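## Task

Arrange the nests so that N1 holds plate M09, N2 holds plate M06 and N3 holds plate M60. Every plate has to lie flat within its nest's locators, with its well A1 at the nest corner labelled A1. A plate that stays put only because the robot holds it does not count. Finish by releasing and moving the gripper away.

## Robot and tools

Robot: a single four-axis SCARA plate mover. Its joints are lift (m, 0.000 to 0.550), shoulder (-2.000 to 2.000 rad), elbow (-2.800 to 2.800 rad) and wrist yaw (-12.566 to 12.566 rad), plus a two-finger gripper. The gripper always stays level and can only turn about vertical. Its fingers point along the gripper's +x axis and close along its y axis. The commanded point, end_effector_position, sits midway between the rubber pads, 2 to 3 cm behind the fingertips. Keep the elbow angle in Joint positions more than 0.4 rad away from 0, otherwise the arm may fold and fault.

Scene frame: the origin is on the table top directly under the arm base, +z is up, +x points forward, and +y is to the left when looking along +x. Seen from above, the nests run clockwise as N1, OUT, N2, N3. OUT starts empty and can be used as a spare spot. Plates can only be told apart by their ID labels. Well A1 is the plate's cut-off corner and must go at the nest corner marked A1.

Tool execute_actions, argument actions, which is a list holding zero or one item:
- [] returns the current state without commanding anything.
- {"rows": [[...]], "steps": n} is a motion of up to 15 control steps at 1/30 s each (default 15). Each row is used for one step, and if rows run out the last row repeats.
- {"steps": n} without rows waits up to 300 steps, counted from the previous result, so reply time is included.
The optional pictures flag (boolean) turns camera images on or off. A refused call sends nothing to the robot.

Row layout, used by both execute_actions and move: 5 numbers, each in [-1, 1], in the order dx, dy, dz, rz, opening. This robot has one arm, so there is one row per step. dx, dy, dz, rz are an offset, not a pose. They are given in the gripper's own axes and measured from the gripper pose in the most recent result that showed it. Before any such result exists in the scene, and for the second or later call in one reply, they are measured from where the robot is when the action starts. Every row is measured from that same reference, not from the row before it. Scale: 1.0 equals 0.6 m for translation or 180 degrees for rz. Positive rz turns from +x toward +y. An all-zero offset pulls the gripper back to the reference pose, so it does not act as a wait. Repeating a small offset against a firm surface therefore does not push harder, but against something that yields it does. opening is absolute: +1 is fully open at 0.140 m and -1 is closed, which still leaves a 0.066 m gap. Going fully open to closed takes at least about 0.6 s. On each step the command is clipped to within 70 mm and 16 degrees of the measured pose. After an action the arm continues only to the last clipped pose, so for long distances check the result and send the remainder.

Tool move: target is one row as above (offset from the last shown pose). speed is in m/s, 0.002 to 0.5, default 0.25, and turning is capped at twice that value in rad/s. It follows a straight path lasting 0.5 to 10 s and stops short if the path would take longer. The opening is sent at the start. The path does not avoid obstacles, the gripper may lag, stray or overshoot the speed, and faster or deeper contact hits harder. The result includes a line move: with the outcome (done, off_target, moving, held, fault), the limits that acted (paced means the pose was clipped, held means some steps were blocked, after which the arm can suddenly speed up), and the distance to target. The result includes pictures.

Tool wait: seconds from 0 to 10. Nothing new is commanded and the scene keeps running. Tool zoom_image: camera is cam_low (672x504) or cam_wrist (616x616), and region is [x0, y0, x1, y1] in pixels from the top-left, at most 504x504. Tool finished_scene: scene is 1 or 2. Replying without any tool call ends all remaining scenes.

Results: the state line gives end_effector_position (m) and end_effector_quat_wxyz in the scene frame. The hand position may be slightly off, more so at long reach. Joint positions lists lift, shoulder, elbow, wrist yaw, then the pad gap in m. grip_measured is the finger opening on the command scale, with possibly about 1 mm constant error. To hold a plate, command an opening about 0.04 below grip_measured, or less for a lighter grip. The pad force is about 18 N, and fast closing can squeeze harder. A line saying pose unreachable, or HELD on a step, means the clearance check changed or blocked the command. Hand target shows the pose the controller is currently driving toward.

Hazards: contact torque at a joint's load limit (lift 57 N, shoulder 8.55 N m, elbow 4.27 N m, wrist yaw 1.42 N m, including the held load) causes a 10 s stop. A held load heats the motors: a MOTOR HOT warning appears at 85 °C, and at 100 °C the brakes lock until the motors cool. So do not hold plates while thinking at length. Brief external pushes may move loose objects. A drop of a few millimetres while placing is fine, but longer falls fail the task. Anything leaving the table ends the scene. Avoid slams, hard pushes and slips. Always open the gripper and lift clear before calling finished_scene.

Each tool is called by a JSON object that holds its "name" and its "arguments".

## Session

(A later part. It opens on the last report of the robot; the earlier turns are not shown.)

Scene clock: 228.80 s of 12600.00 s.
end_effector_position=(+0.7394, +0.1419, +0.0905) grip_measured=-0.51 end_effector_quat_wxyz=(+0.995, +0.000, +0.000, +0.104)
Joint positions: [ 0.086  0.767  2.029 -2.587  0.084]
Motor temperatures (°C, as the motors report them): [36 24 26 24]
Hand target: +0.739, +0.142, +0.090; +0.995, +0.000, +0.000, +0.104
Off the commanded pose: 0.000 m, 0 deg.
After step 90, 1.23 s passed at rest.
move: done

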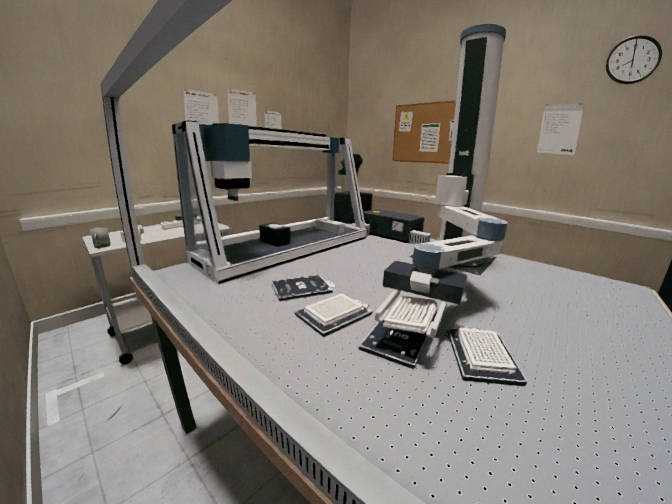

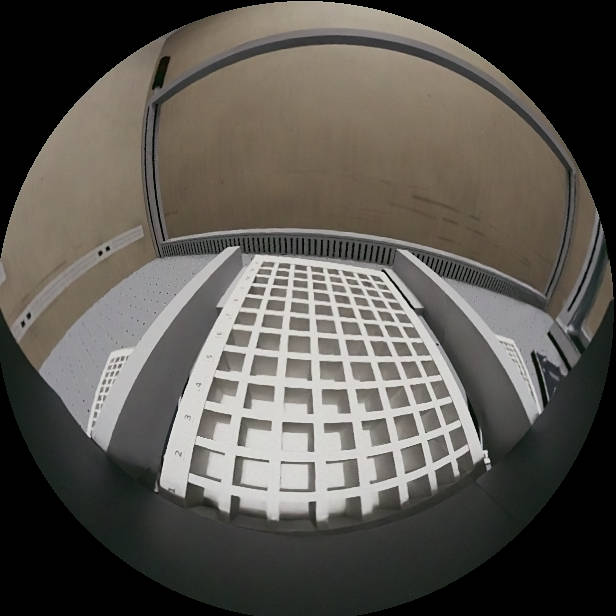

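{"name": "move", "arguments": {"target": [-0.19, -0.64, 0, -0.208, -0.65], "speed": 0.2}}

Scene clock: 234.17 s of 12600.00 s.
end_effector_position=(+0.7072, -0.2575, +0.0905) grip_measured=-0.51 end_effector_quat_wxyz=(+0.975, +0.000, +0.000, -0.221)
Joint positions: [ 0.086  0.025  2.098 -2.568  0.084]
Motor temperatures (°C, as the motors report them): [36 24 26 24]
Hand target: +0.707, -0.257, +0.091; +0.975, +0.000, +0.000, -0.220
Off the commanded pose: 0.000 m, 0 deg.
move: done

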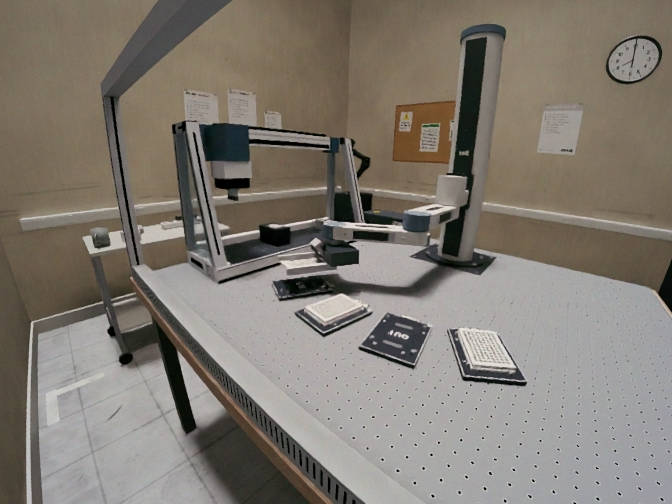

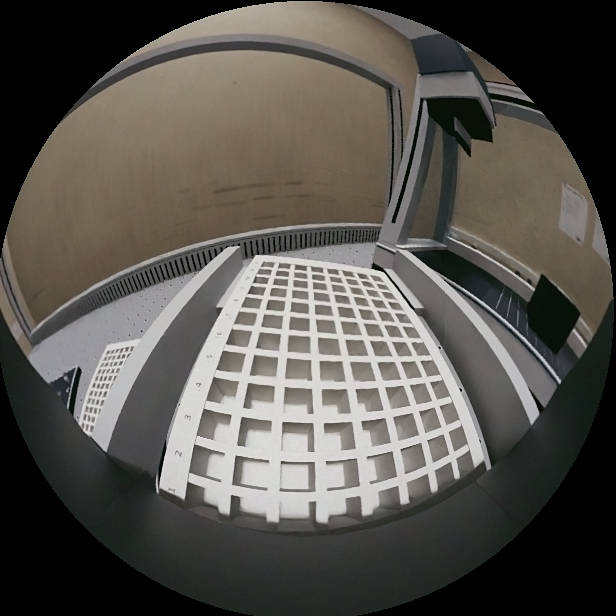

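{"name": "move", "arguments": {"target": [0, 0, -0.075, 0, -0.65], "speed": 0.04}}

Scene clock: 241.03 s of 12600.00 s.
end_effector_position=(+0.7073, -0.2574, +0.0455) grip_measured=-0.51 end_effector_quat_wxyz=(+0.975, +0.000, +0.000, -0.220)
Joint positions: [ 0.04   0.025  2.098 -2.568  0.084]
Motor temperatures (°C, as the motors report them): [36 24 26 24]
Hand target: +0.707, -0.258, +0.046; +0.975, +0.000, +0.000, -0.221
Off the commanded pose: 0.000 m, 0 deg.
After step 90, 2.50 s passed at rest.
move: done

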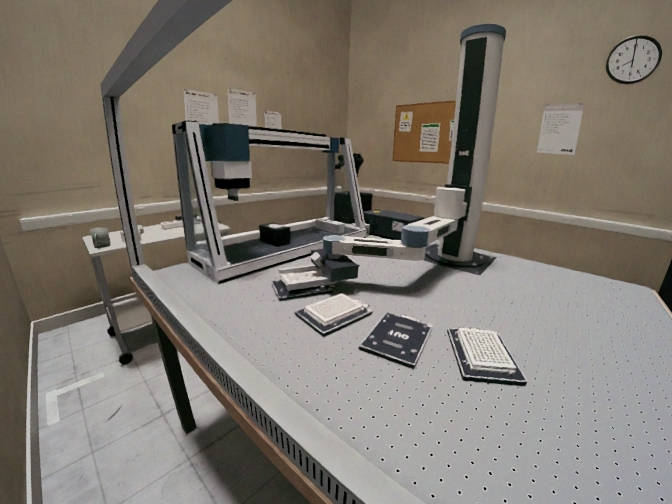

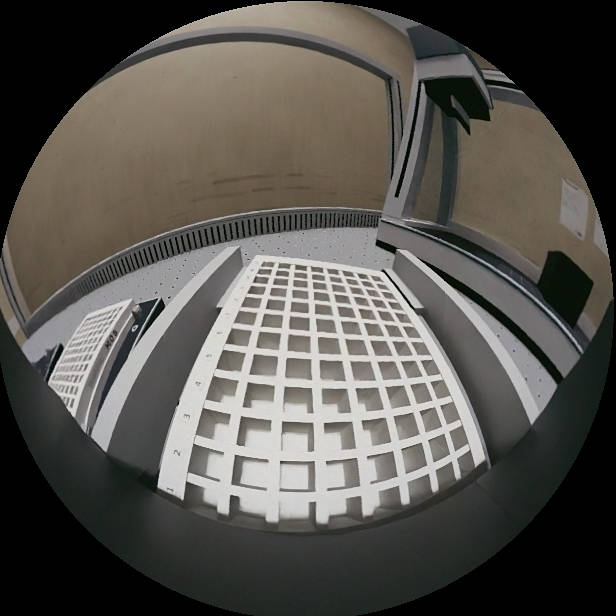

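{"name": "zoom_image", "arguments": {"camera": "cam_low", "region": [250, 230, 400, 330]}}

Region (250, 230, 400, 330) of cam_low's 672x504 image, scaled by 3.360, with more detail than that image has.

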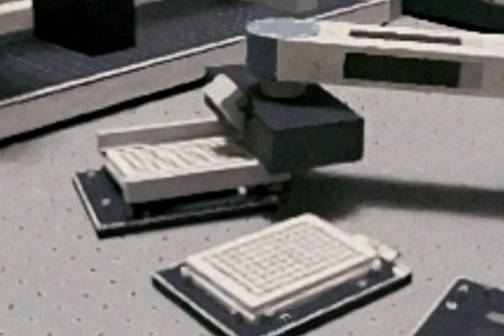

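Looks aligned. Lower slowly.

{"name": "move", "arguments": {"target": [0, 0, -0.0075, 0, -0.65], "speed": 0.008}}

Scene clock: 249.73 s of 12600.00 s.
end_effector_position=(+0.7078, -0.2566, +0.0411) grip_measured=-0.51 end_effector_quat_wxyz=(+0.976, +0.000, +0.000, -0.219)
Joint positions: [ 0.036  0.026  2.099 -2.567  0.084]
Motor temperatures (°C, as the motors report them): [36 24 26 24]
Hand target: +0.707, -0.257, +0.041; +0.975, +0.000, +0.000, -0.220
Off the commanded pose: 0.001 m, 0 deg.
After step 90, 4.93 s passed at rest.
move: done

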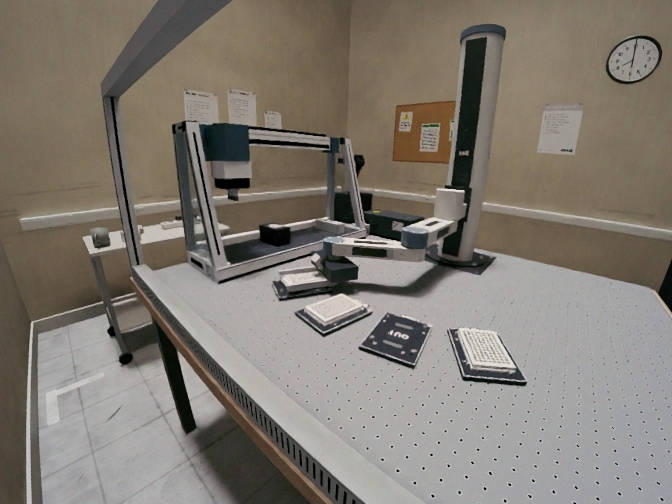

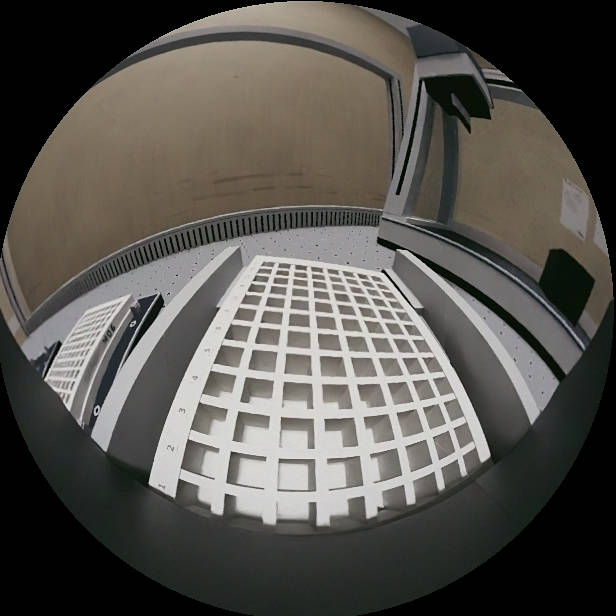

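{"name": "move", "arguments": {"target": [0, 0, -0.004, 0, -0.65], "speed": 0.006}}

Scene clock: 254.43 s of 12600.00 s.
end_effector_position=(+0.7079, -0.2564, +0.0388) grip_measured=-0.51 end_effector_quat_wxyz=(+0.976, +0.000, +0.000, -0.219)
Joint positions: [ 0.034  0.026  2.099 -2.567  0.084]
Motor temperatures (°C, as the motors report them): [36 24 26 24]
Hand target: +0.708, -0.257, +0.039; +0.976, +0.000, +0.000, -0.219
Off the commanded pose: 0.000 m, 0 deg.
After step 90, 1.00 s passed at rest.
move: done

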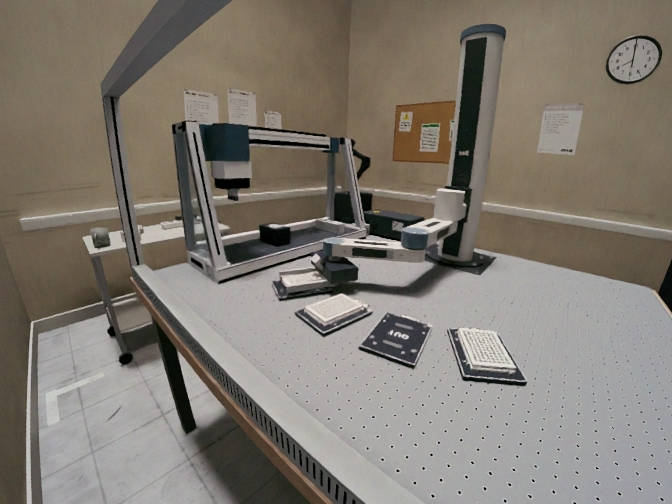

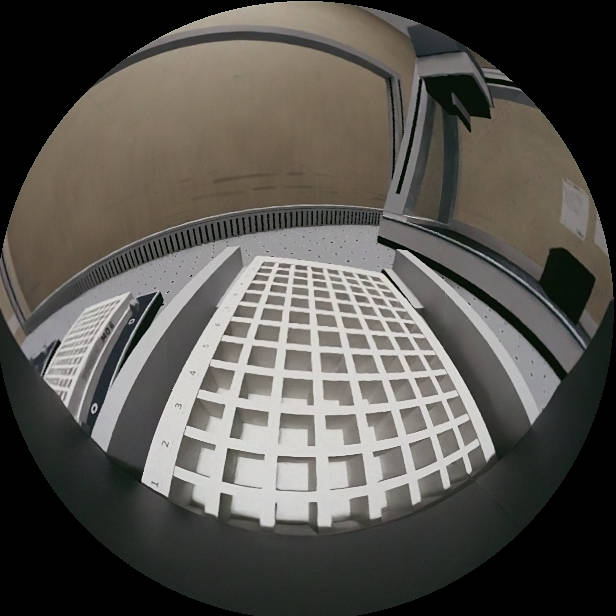

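{"name": "move", "arguments": {"target": [0, 0, 0, 0, 0.4], "speed": 0.02}}

{"name": "move", "arguments": {"target": [0, 0, 0.14, 0, 0.4], "speed": 0.1}}

Scene clock: 260.90 s of 12600.00 s.
end_effector_position=(+0.7079, -0.2564, +0.0389) grip_measured=+0.40 end_effector_quat_wxyz=(+0.976, +0.000, +0.000, -0.219)
Joint positions: [ 0.034  0.026  2.099 -2.567  0.118]
Motor temperatures (°C, as the motors report them): [36 24 26 24]
Hand target: +0.708, -0.256, +0.039; +0.976, +0.000, +0.000, -0.219
Off the commanded pose: 0.000 m, 0 deg.
After step 90, 2.77 s passed at rest.
move: done

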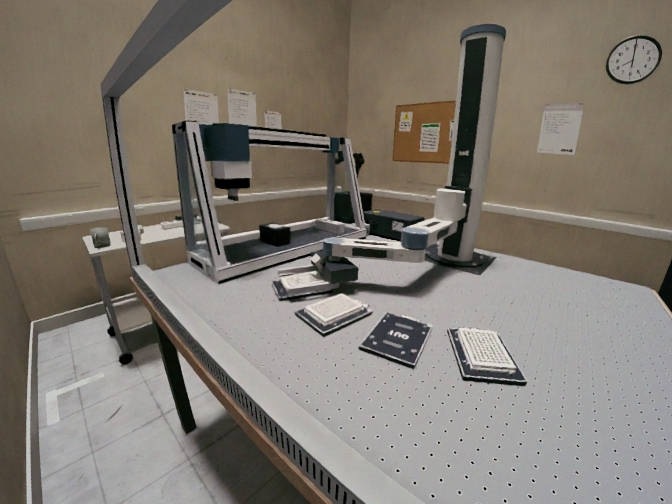

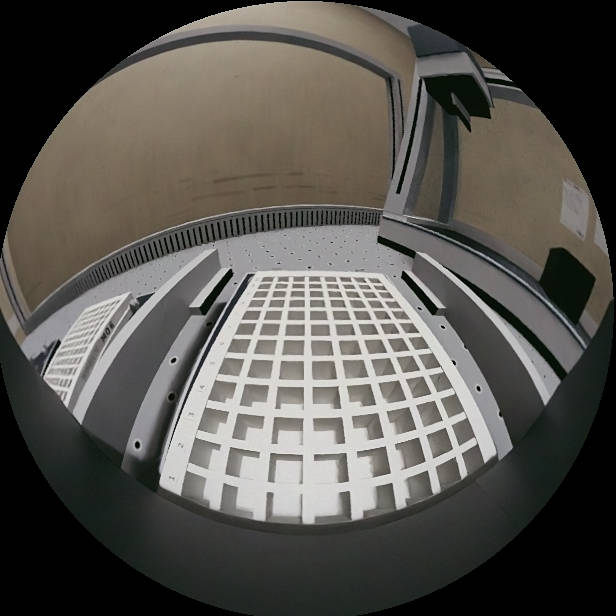

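Scene clock: 262.03 s of 12600.00 s.
end_effector_position=(+0.7080, -0.2564, +0.1229) grip_measured=+0.40 end_effector_quat_wxyz=(+0.976, +0.000, +0.000, -0.219)
Joint positions: [ 0.118  0.026  2.099 -2.567  0.118]
Motor temperatures (°C, as the motors report them): [36 24 26 24]
Hand target: +0.708, -0.256, +0.123; +0.976, +0.000, +0.000, -0.219
Off the commanded pose: 0.000 m, 0 deg.
move: done

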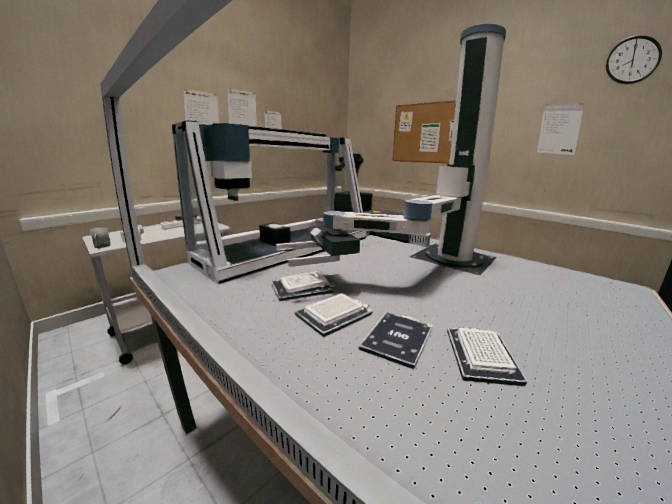

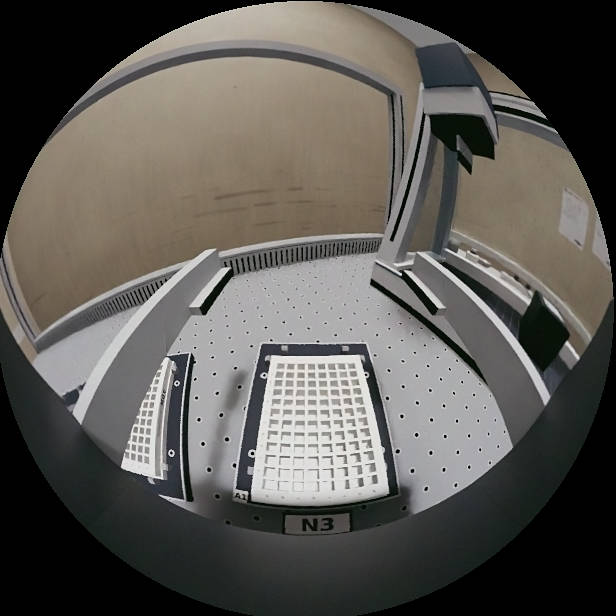

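{"name": "zoom_image", "arguments": {"camera": "cam_wrist", "region": [100, 320, 440, 540]}}

Region (100, 320, 440, 540) of cam_wrist's 616x616 image, scaled by 1.482, with more detail than that image has; it fills the top 326 rows of this view, and the rest is white.

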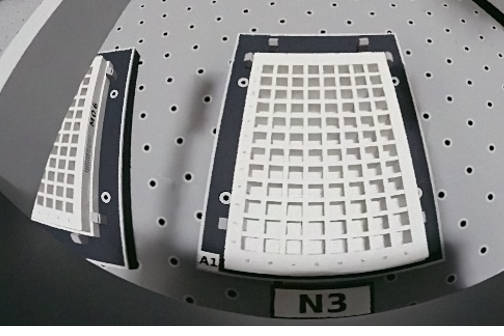

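{"name": "zoom_image", "arguments": {"camera": "cam_low", "region": [260, 255, 380, 335]}}

Region (260, 255, 380, 335) of cam_low's 672x504 image, scaled by 4.200, with more detail than that image has.

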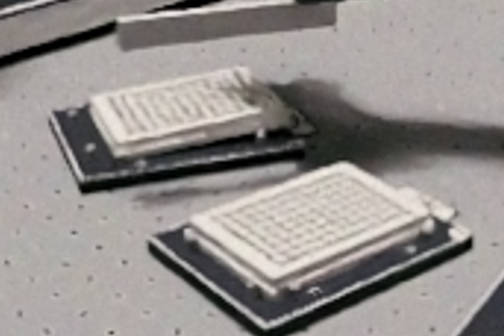

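{"name": "move", "arguments": {"target": [0, 0, -0.143, 0, 0.6], "speed": 0.1}}

{"name": "move", "arguments": {"target": [0, 0, 0, 0, -0.65], "speed": 0.02}}

Scene clock: 277.43 s of 12600.00 s.
end_effector_position=(+0.7079, -0.2564, +0.0371) grip_measured=+0.60 end_effector_quat_wxyz=(+0.976, +0.000, +0.000, -0.219)
Joint positions: [ 0.032  0.026  2.099 -2.567  0.125]
Motor temperatures (°C, as the motors report them): [36 24 26 24]
Hand target: +0.708, -0.256, +0.037; +0.976, +0.000, +0.000, -0.219
Off the commanded pose: 0.000 m, 0 deg.
After step 90, 11.27 s passed at rest.
move: done

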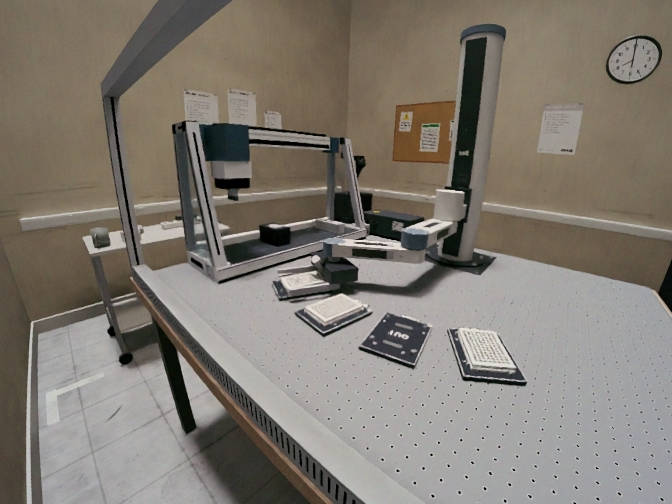

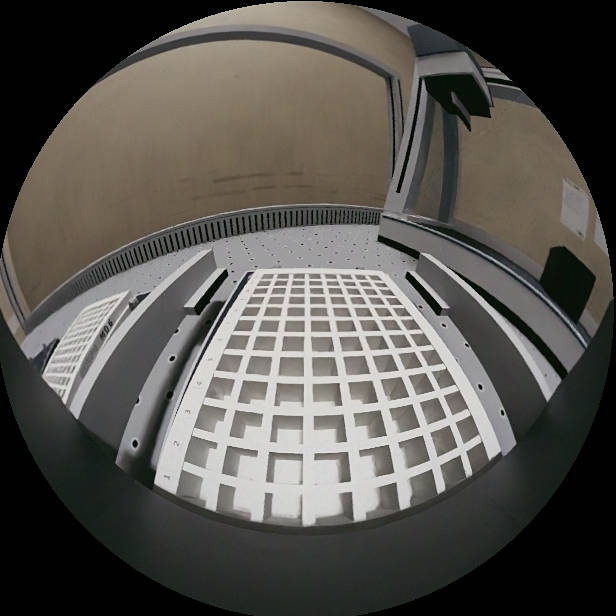

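Scene clock: 278.03 s of 12600.00 s.
end_effector_position=(+0.7078, -0.2567, +0.0374) grip_measured=-0.57 end_effector_quat_wxyz=(+0.976, +0.000, +0.000, -0.219)
Joint positions: [ 0.032  0.026  2.099 -2.567  0.082]
Motor temperatures (°C, as the motors report them): [36 24 26 24]
Hand target: +0.708, -0.256, +0.037; +0.976, +0.000, +0.000, -0.219
Off the commanded pose: 0.000 m, 0 deg.
move: done

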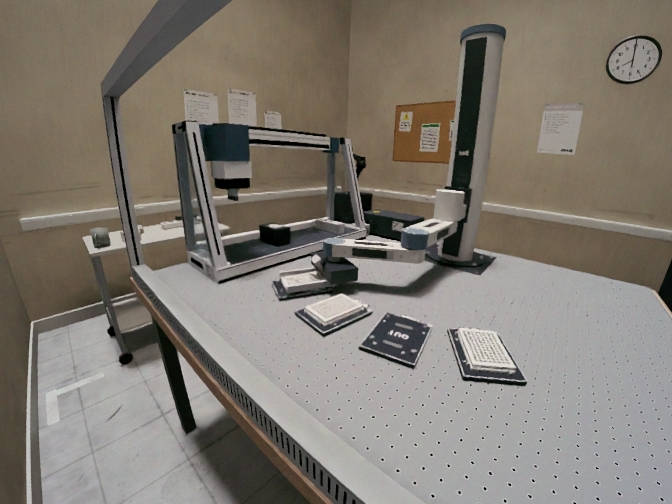

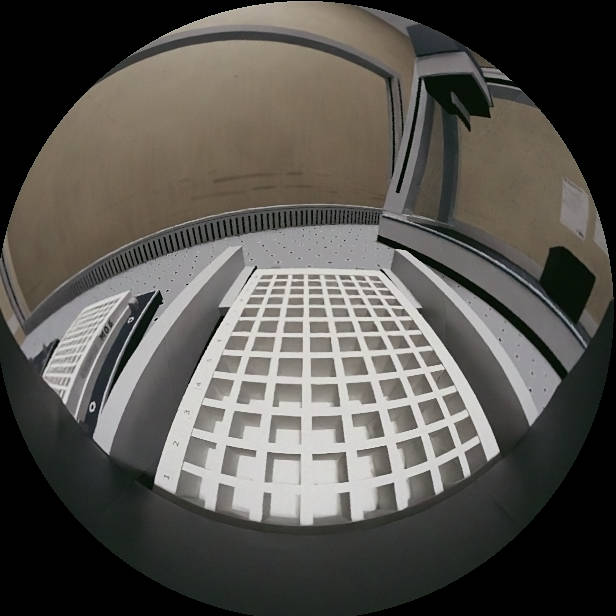

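Slide forward ~8 mm while gripped.

{"name": "move", "arguments": {"target": [0.0135, 0, 0.002, 0, -0.65], "speed": 0.008}}

Scene clock: 284.00 s of 12600.00 s.
end_effector_position=(+0.7151, -0.2601, +0.0385) grip_measured=-0.57 end_effector_quat_wxyz=(+0.976, +0.000, +0.000, -0.219)
Joint positions: [ 0.034 -0.003  2.164 -2.603  0.082]
Motor temperatures (°C, as the motors report them): [36 24 26 24]
Hand target: +0.715, -0.260, +0.039; +0.976, +0.000, +0.000, -0.219
Off the commanded pose: 0.000 m, 0 deg.
After step 90, 1.73 s passed at rest.
move: done

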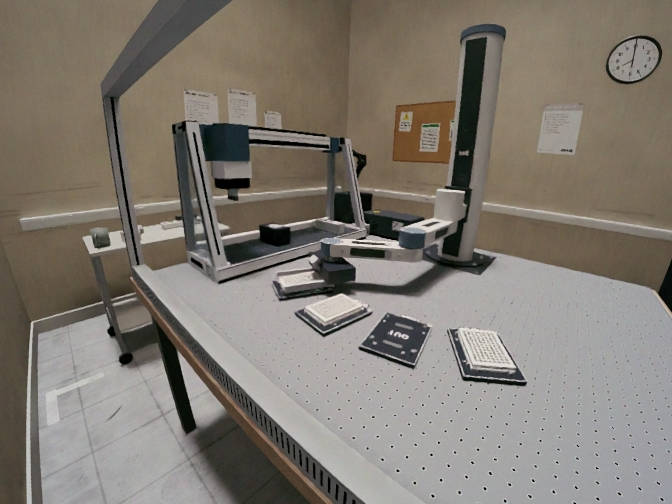

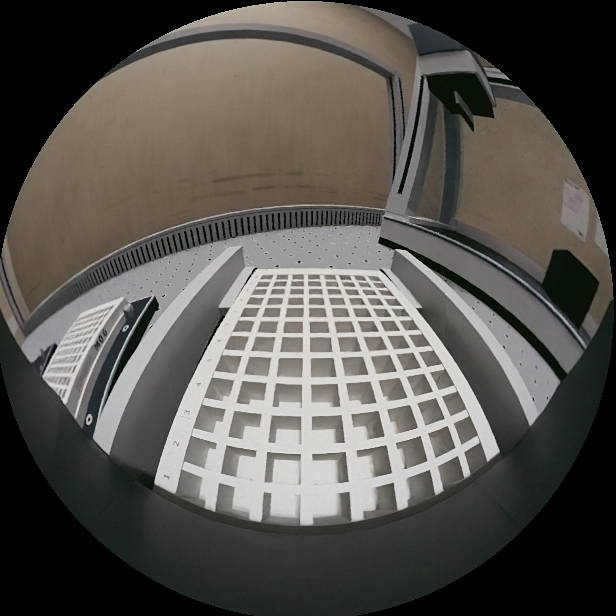

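{"name": "move", "arguments": {"target": [0, 0, 0, 0, 0.4], "speed": 0.02}}

{"name": "move", "arguments": {"target": [0, 0, 0.14, 0, 0.4], "speed": 0.1}}

Scene clock: 288.93 s of 12600.00 s.
end_effector_position=(+0.7151, -0.2601, +0.0385) grip_measured=+0.40 end_effector_quat_wxyz=(+0.976, +0.000, +0.000, -0.219)
Joint positions: [ 0.034 -0.003  2.164 -2.603  0.118]
Motor temperatures (°C, as the motors report them): [36 24 26 24]
Hand target: +0.715, -0.260, +0.039; +0.976, +0.000, +0.000, -0.219
Off the commanded pose: 0.000 m, 0 deg.
After step 90, 1.40 s passed at rest.
move: done

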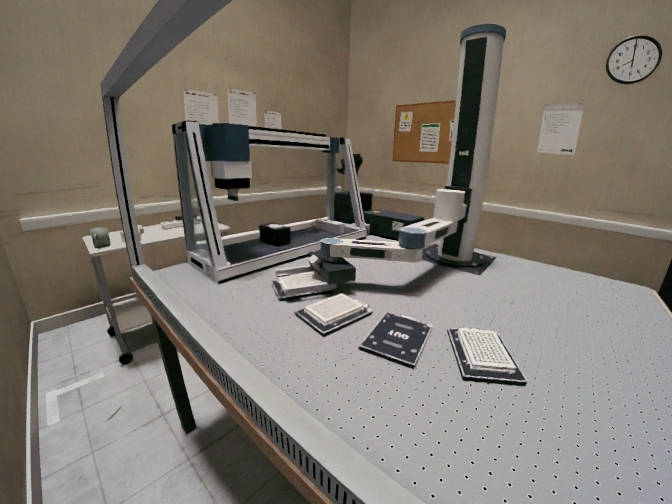

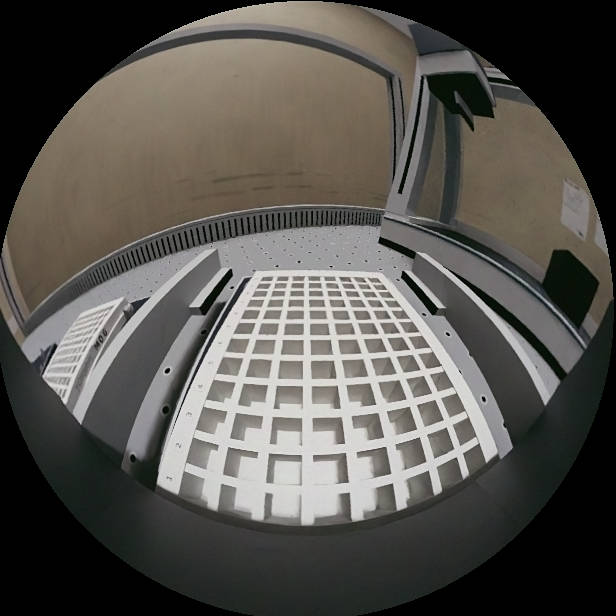

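Scene clock: 290.07 s of 12600.00 s.
end_effector_position=(+0.7151, -0.2601, +0.1226) grip_measured=+0.40 end_effector_quat_wxyz=(+0.976, +0.000, +0.000, -0.219)
Joint positions: [ 0.118 -0.003  2.164 -2.603  0.118]
Motor temperatures (°C, as the motors report them): [36 24 26 24]
Hand target: +0.715, -0.260, +0.123; +0.976, +0.000, +0.000, -0.219
Off the commanded pose: 0.000 m, 0 deg.
move: done

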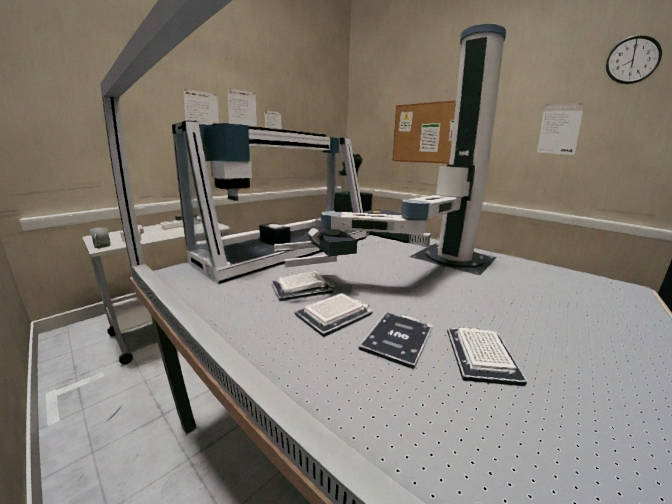

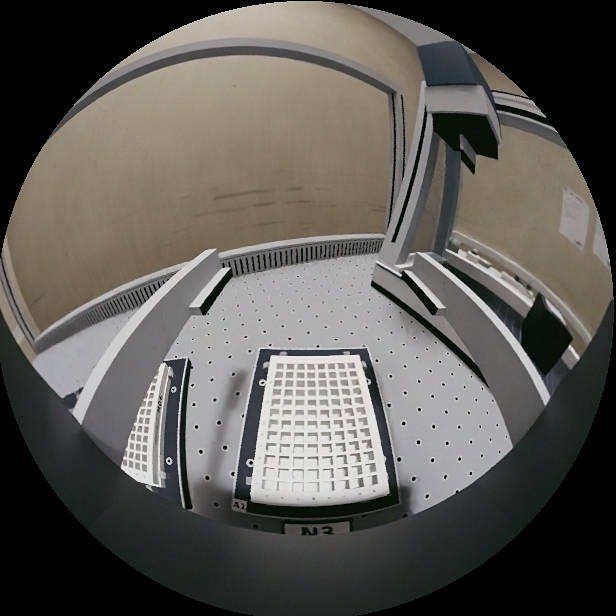

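{"name": "zoom_image", "arguments": {"camera": "cam_low", "region": [260, 255, 380, 335]}}

{"name": "zoom_image", "arguments": {"camera": "cam_wrist", "region": [200, 330, 430, 540]}}

Region (260, 255, 380, 335) of cam_low's 672x504 image, scaled by 4.200, with more detail than that image has.

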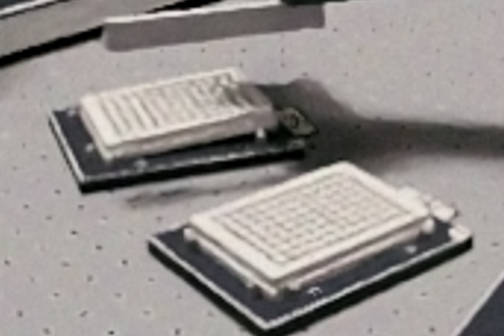

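Region (200, 330, 430, 540) of cam_wrist's 616x616 image, scaled by 2.191, with more detail than that image has; it fills the top 460 rows of this view, and the rest is white.

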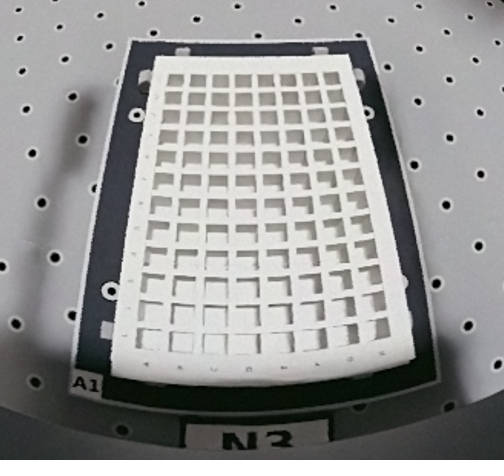

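{"name": "move", "arguments": {"target": [-0.08, 0, -0.05, 0, 0.4], "speed": 0.15}}

Scene clock: 308.83 s of 12600.00 s.
end_effector_position=(+0.6717, -0.2395, +0.0925) grip_measured=+0.40 end_effector_quat_wxyz=(+0.976, +0.000, +0.000, -0.219)
Joint positions: [ 0.088  0.149  1.821 -2.412  0.118]
Motor temperatures (°C, as the motors report them): [36 24 26 24]
Hand target: +0.672, -0.240, +0.093; +0.976, +0.000, +0.000, -0.219
Off the commanded pose: 0.000 m, 0 deg.
After step 90, 15.03 s passed at rest.
move: done

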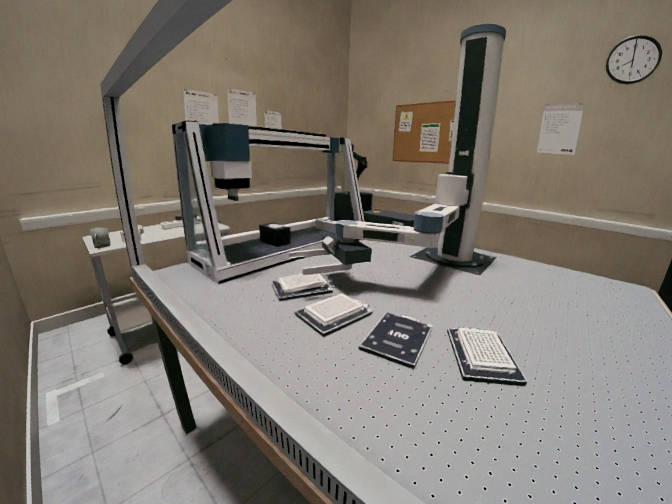

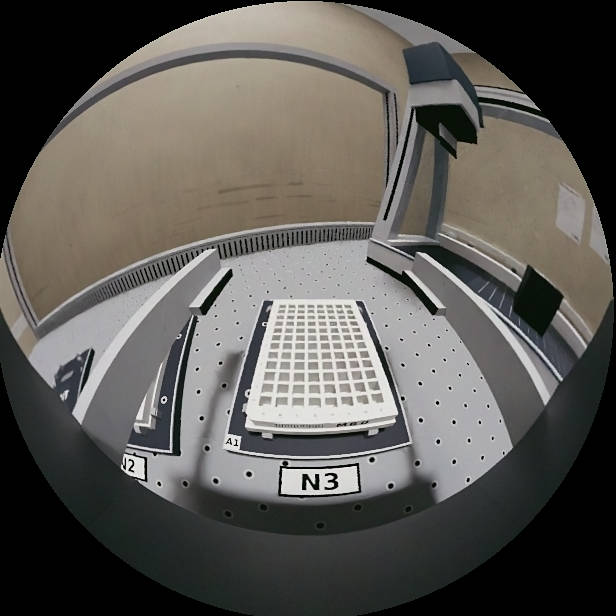

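{"name": "zoom_image", "arguments": {"camera": "cam_wrist", "region": [215, 380, 425, 470]}}

Region (215, 380, 425, 470) of cam_wrist's 616x616 image, scaled by 2.400, with more detail than that image has; it fills the top 216 rows of this view, and the rest is white.

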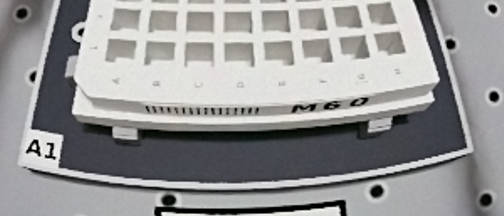

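{"name": "move", "arguments": {"target": [0.08, 0, -0.0925, 0, 0.6], "speed": 0.1}}

{"name": "move", "arguments": {"target": [0, 0, 0, 0, -0.65], "speed": 0.02}}

{"name": "move", "arguments": {"target": [0.006, 0, 0, 0, -0.65], "speed": 0.006}}

Scene clock: 321.03 s of 12600.00 s.
end_effector_position=(+0.7150, -0.2601, +0.0370) grip_measured=+0.60 end_effector_quat_wxyz=(+0.976, +0.000, +0.000, -0.219)
Joint positions: [ 0.032 -0.003  2.163 -2.603  0.125]
Motor temperatures (°C, as the motors report them): [36 24 26 24]
Hand target: +0.715, -0.260, +0.037; +0.976, +0.000, +0.000, -0.219
Off the commanded pose: 0.000 m, 0 deg.
After step 90, 8.17 s passed at rest.
move: done

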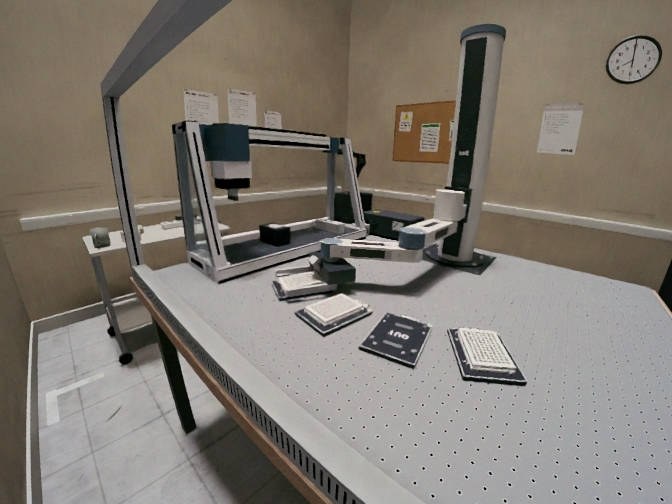

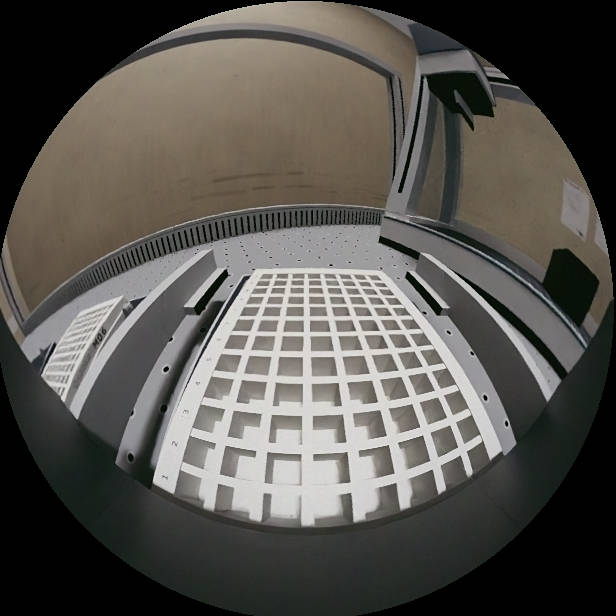

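Scene clock: 321.63 s of 12600.00 s.
end_effector_position=(+0.7151, -0.2600, +0.0374) grip_measured=-0.57 end_effector_quat_wxyz=(+0.976, +0.000, +0.000, -0.219)
Joint positions: [ 0.032 -0.003  2.164 -2.603  0.082]
Motor temperatures (°C, as the motors report them): [36 24 26 24]
Hand target: +0.715, -0.260, +0.037; +0.976, +0.000, +0.000, -0.219
Off the commanded pose: 0.000 m, 0 deg.
move: done

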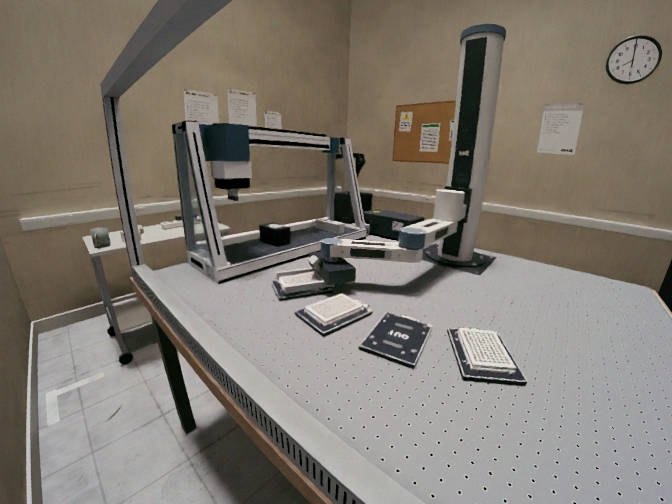

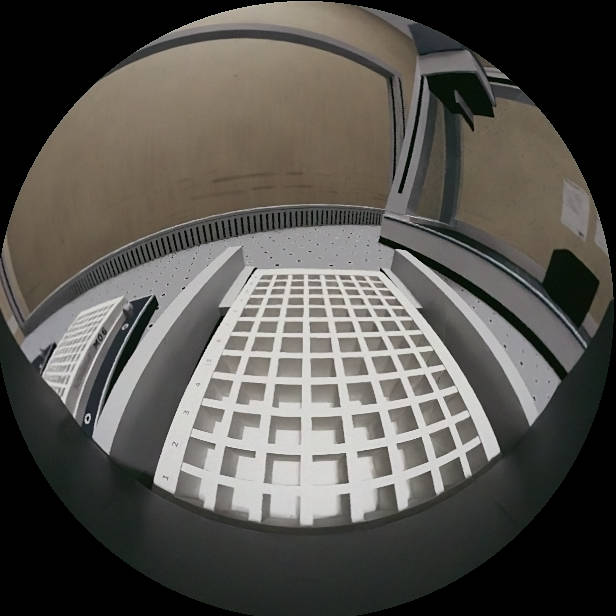

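Scene clock: 322.47 s of 12600.00 s.
end_effector_position=(+0.7183, -0.2615, +0.0374) grip_measured=-0.57 end_effector_quat_wxyz=(+0.976, +0.000, +0.000, -0.219)
Joint positions: [ 0.032 -0.016  2.193 -2.619  0.082]
Motor temperatures (°C, as the motors report them): [36 24 26 24]
Hand target: +0.718, -0.262, +0.037; +0.976, +0.000, +0.000, -0.219
Off the commanded pose: 0.000 m, 0 deg.
move: done

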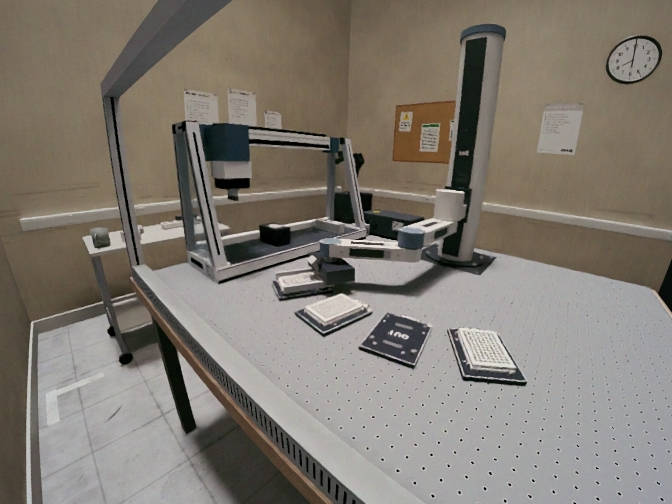

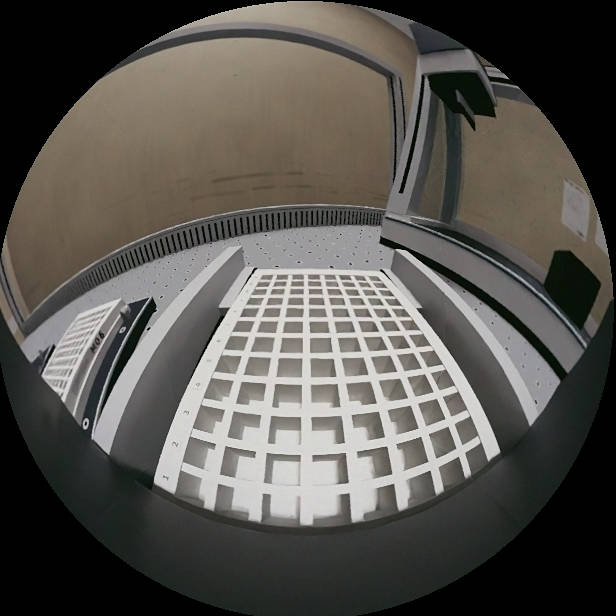

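{"name": "move", "arguments": {"target": [0, 0, 0, 0, 0.4], "speed": 0.02}}

{"name": "move", "arguments": {"target": [-0.08, 0, 0.092, 0, 0.4], "speed": 0.1}}

Scene clock: 327.87 s of 12600.00 s.
end_effector_position=(+0.7183, -0.2615, +0.0374) grip_measured=+0.40 end_effector_quat_wxyz=(+0.976, +0.000, +0.000, -0.219)
Joint positions: [ 0.032 -0.016  2.193 -2.619  0.118]
Motor temperatures (°C, as the motors report them): [36 24 26 24]
Hand target: +0.718, -0.262, +0.037; +0.976, +0.000, +0.000, -0.219
Off the commanded pose: 0.000 m, 0 deg.
After step 90, 1.87 s passed at rest.
move: done

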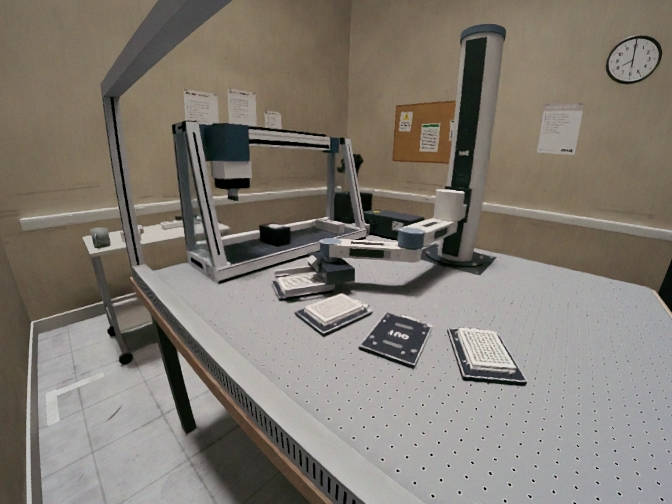

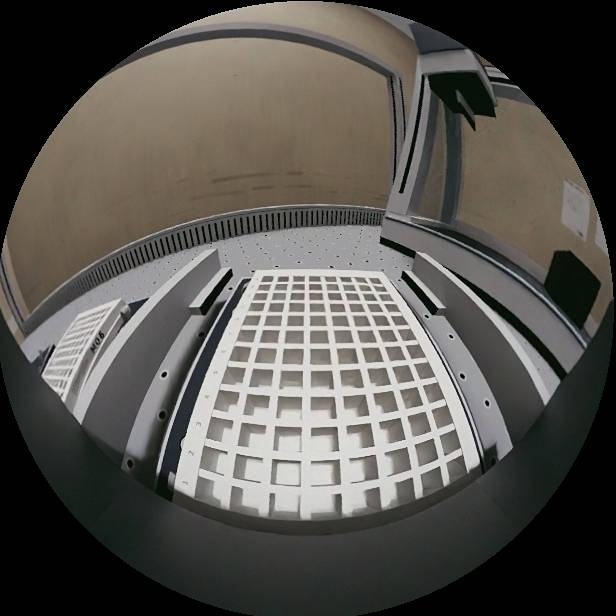

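Scene clock: 328.90 s of 12600.00 s.
end_effector_position=(+0.6749, -0.2410, +0.0927) grip_measured=+0.40 end_effector_quat_wxyz=(+0.976, +0.000, +0.000, -0.219)
Joint positions: [ 0.088  0.139  1.844 -2.424  0.118]
Motor temperatures (°C, as the motors report them): [36 24 26 24]
Hand target: +0.675, -0.241, +0.093; +0.976, +0.000, +0.000, -0.219
Off the commanded pose: 0.000 m, 0 deg.
move: done

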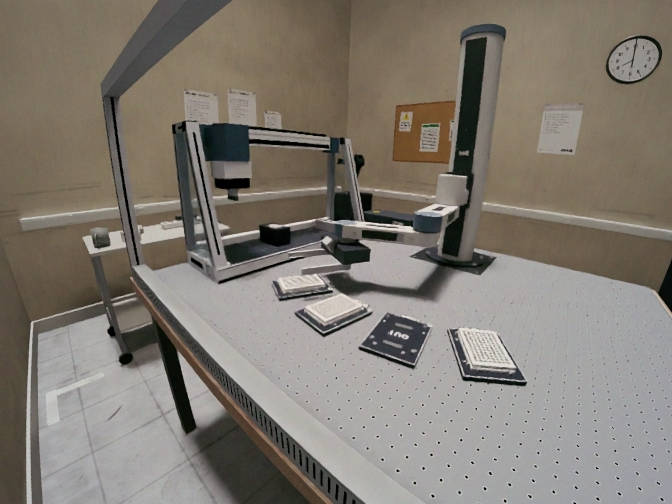

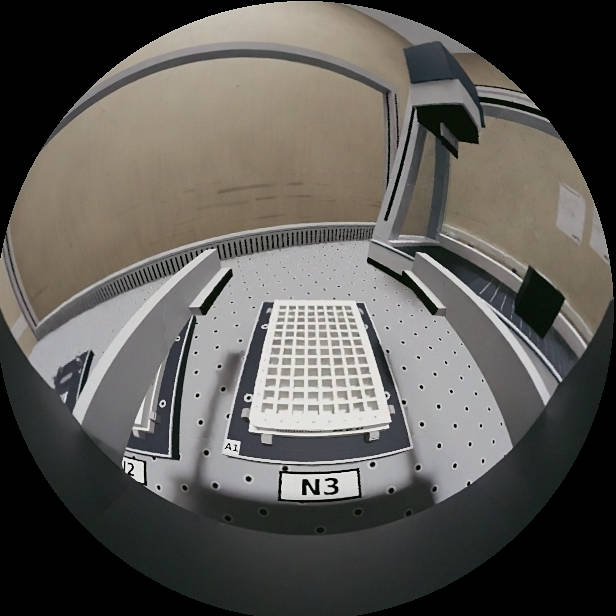

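{"name": "move", "arguments": {"target": [-0.0455, 0.292, 0, 0.102, 0.4], "speed": 0.25}}

Scene clock: 344.10 s of 12600.00 s.
end_effector_position=(+0.7253, -0.0707, +0.0927) grip_measured=+0.40 end_effector_quat_wxyz=(+0.998, +0.000, +0.000, -0.060)
Joint positions: [ 0.088  0.461  1.842 -2.424  0.118]
Motor temperatures (°C, as the motors report them): [36 24 26 24]
Hand target: +0.725, -0.071, +0.093; +0.998, +0.000, +0.000, -0.061
Off the commanded pose: 0.000 m, 0 deg.
After step 90, 11.13 s passed at rest.
move: done

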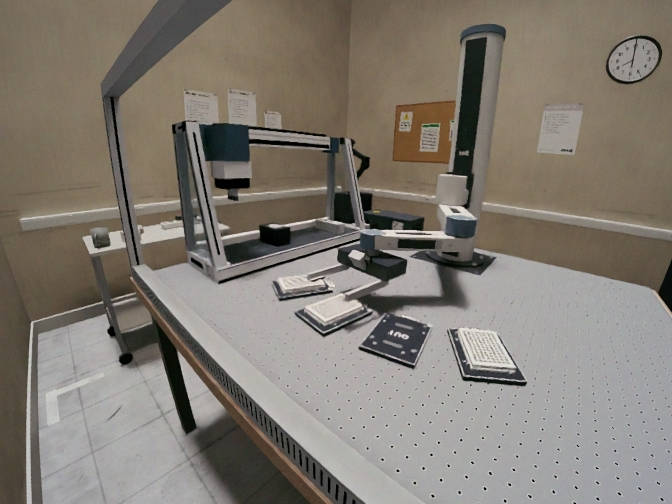

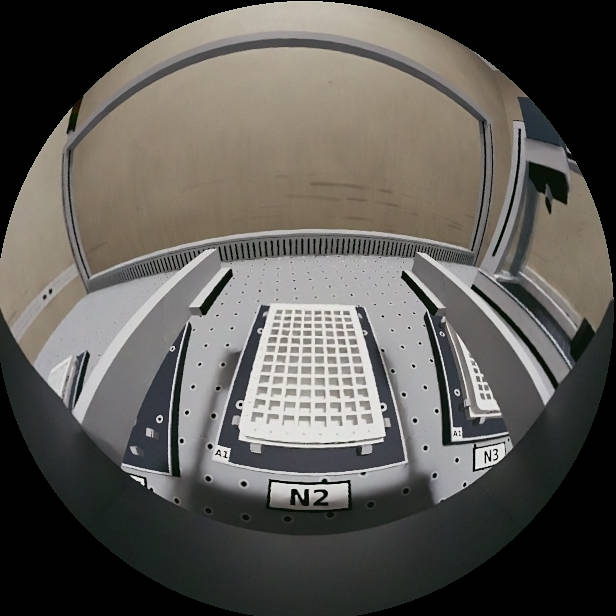

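{"name": "zoom_image", "arguments": {"camera": "cam_wrist", "region": [205, 395, 415, 475]}}

Region (205, 395, 415, 475) of cam_wrist's 616x616 image, scaled by 2.400, with more detail than that image has; it fills the top 192 rows of this view, and the rest is white.

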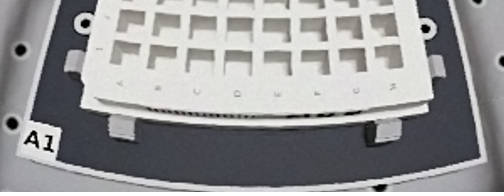

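Letters A–H along the near edge starting at the left, matching the A1 corner. All seated.

{"name": "finished_scene", "arguments": {"scene": 2}}

The scene is finished: the task was done.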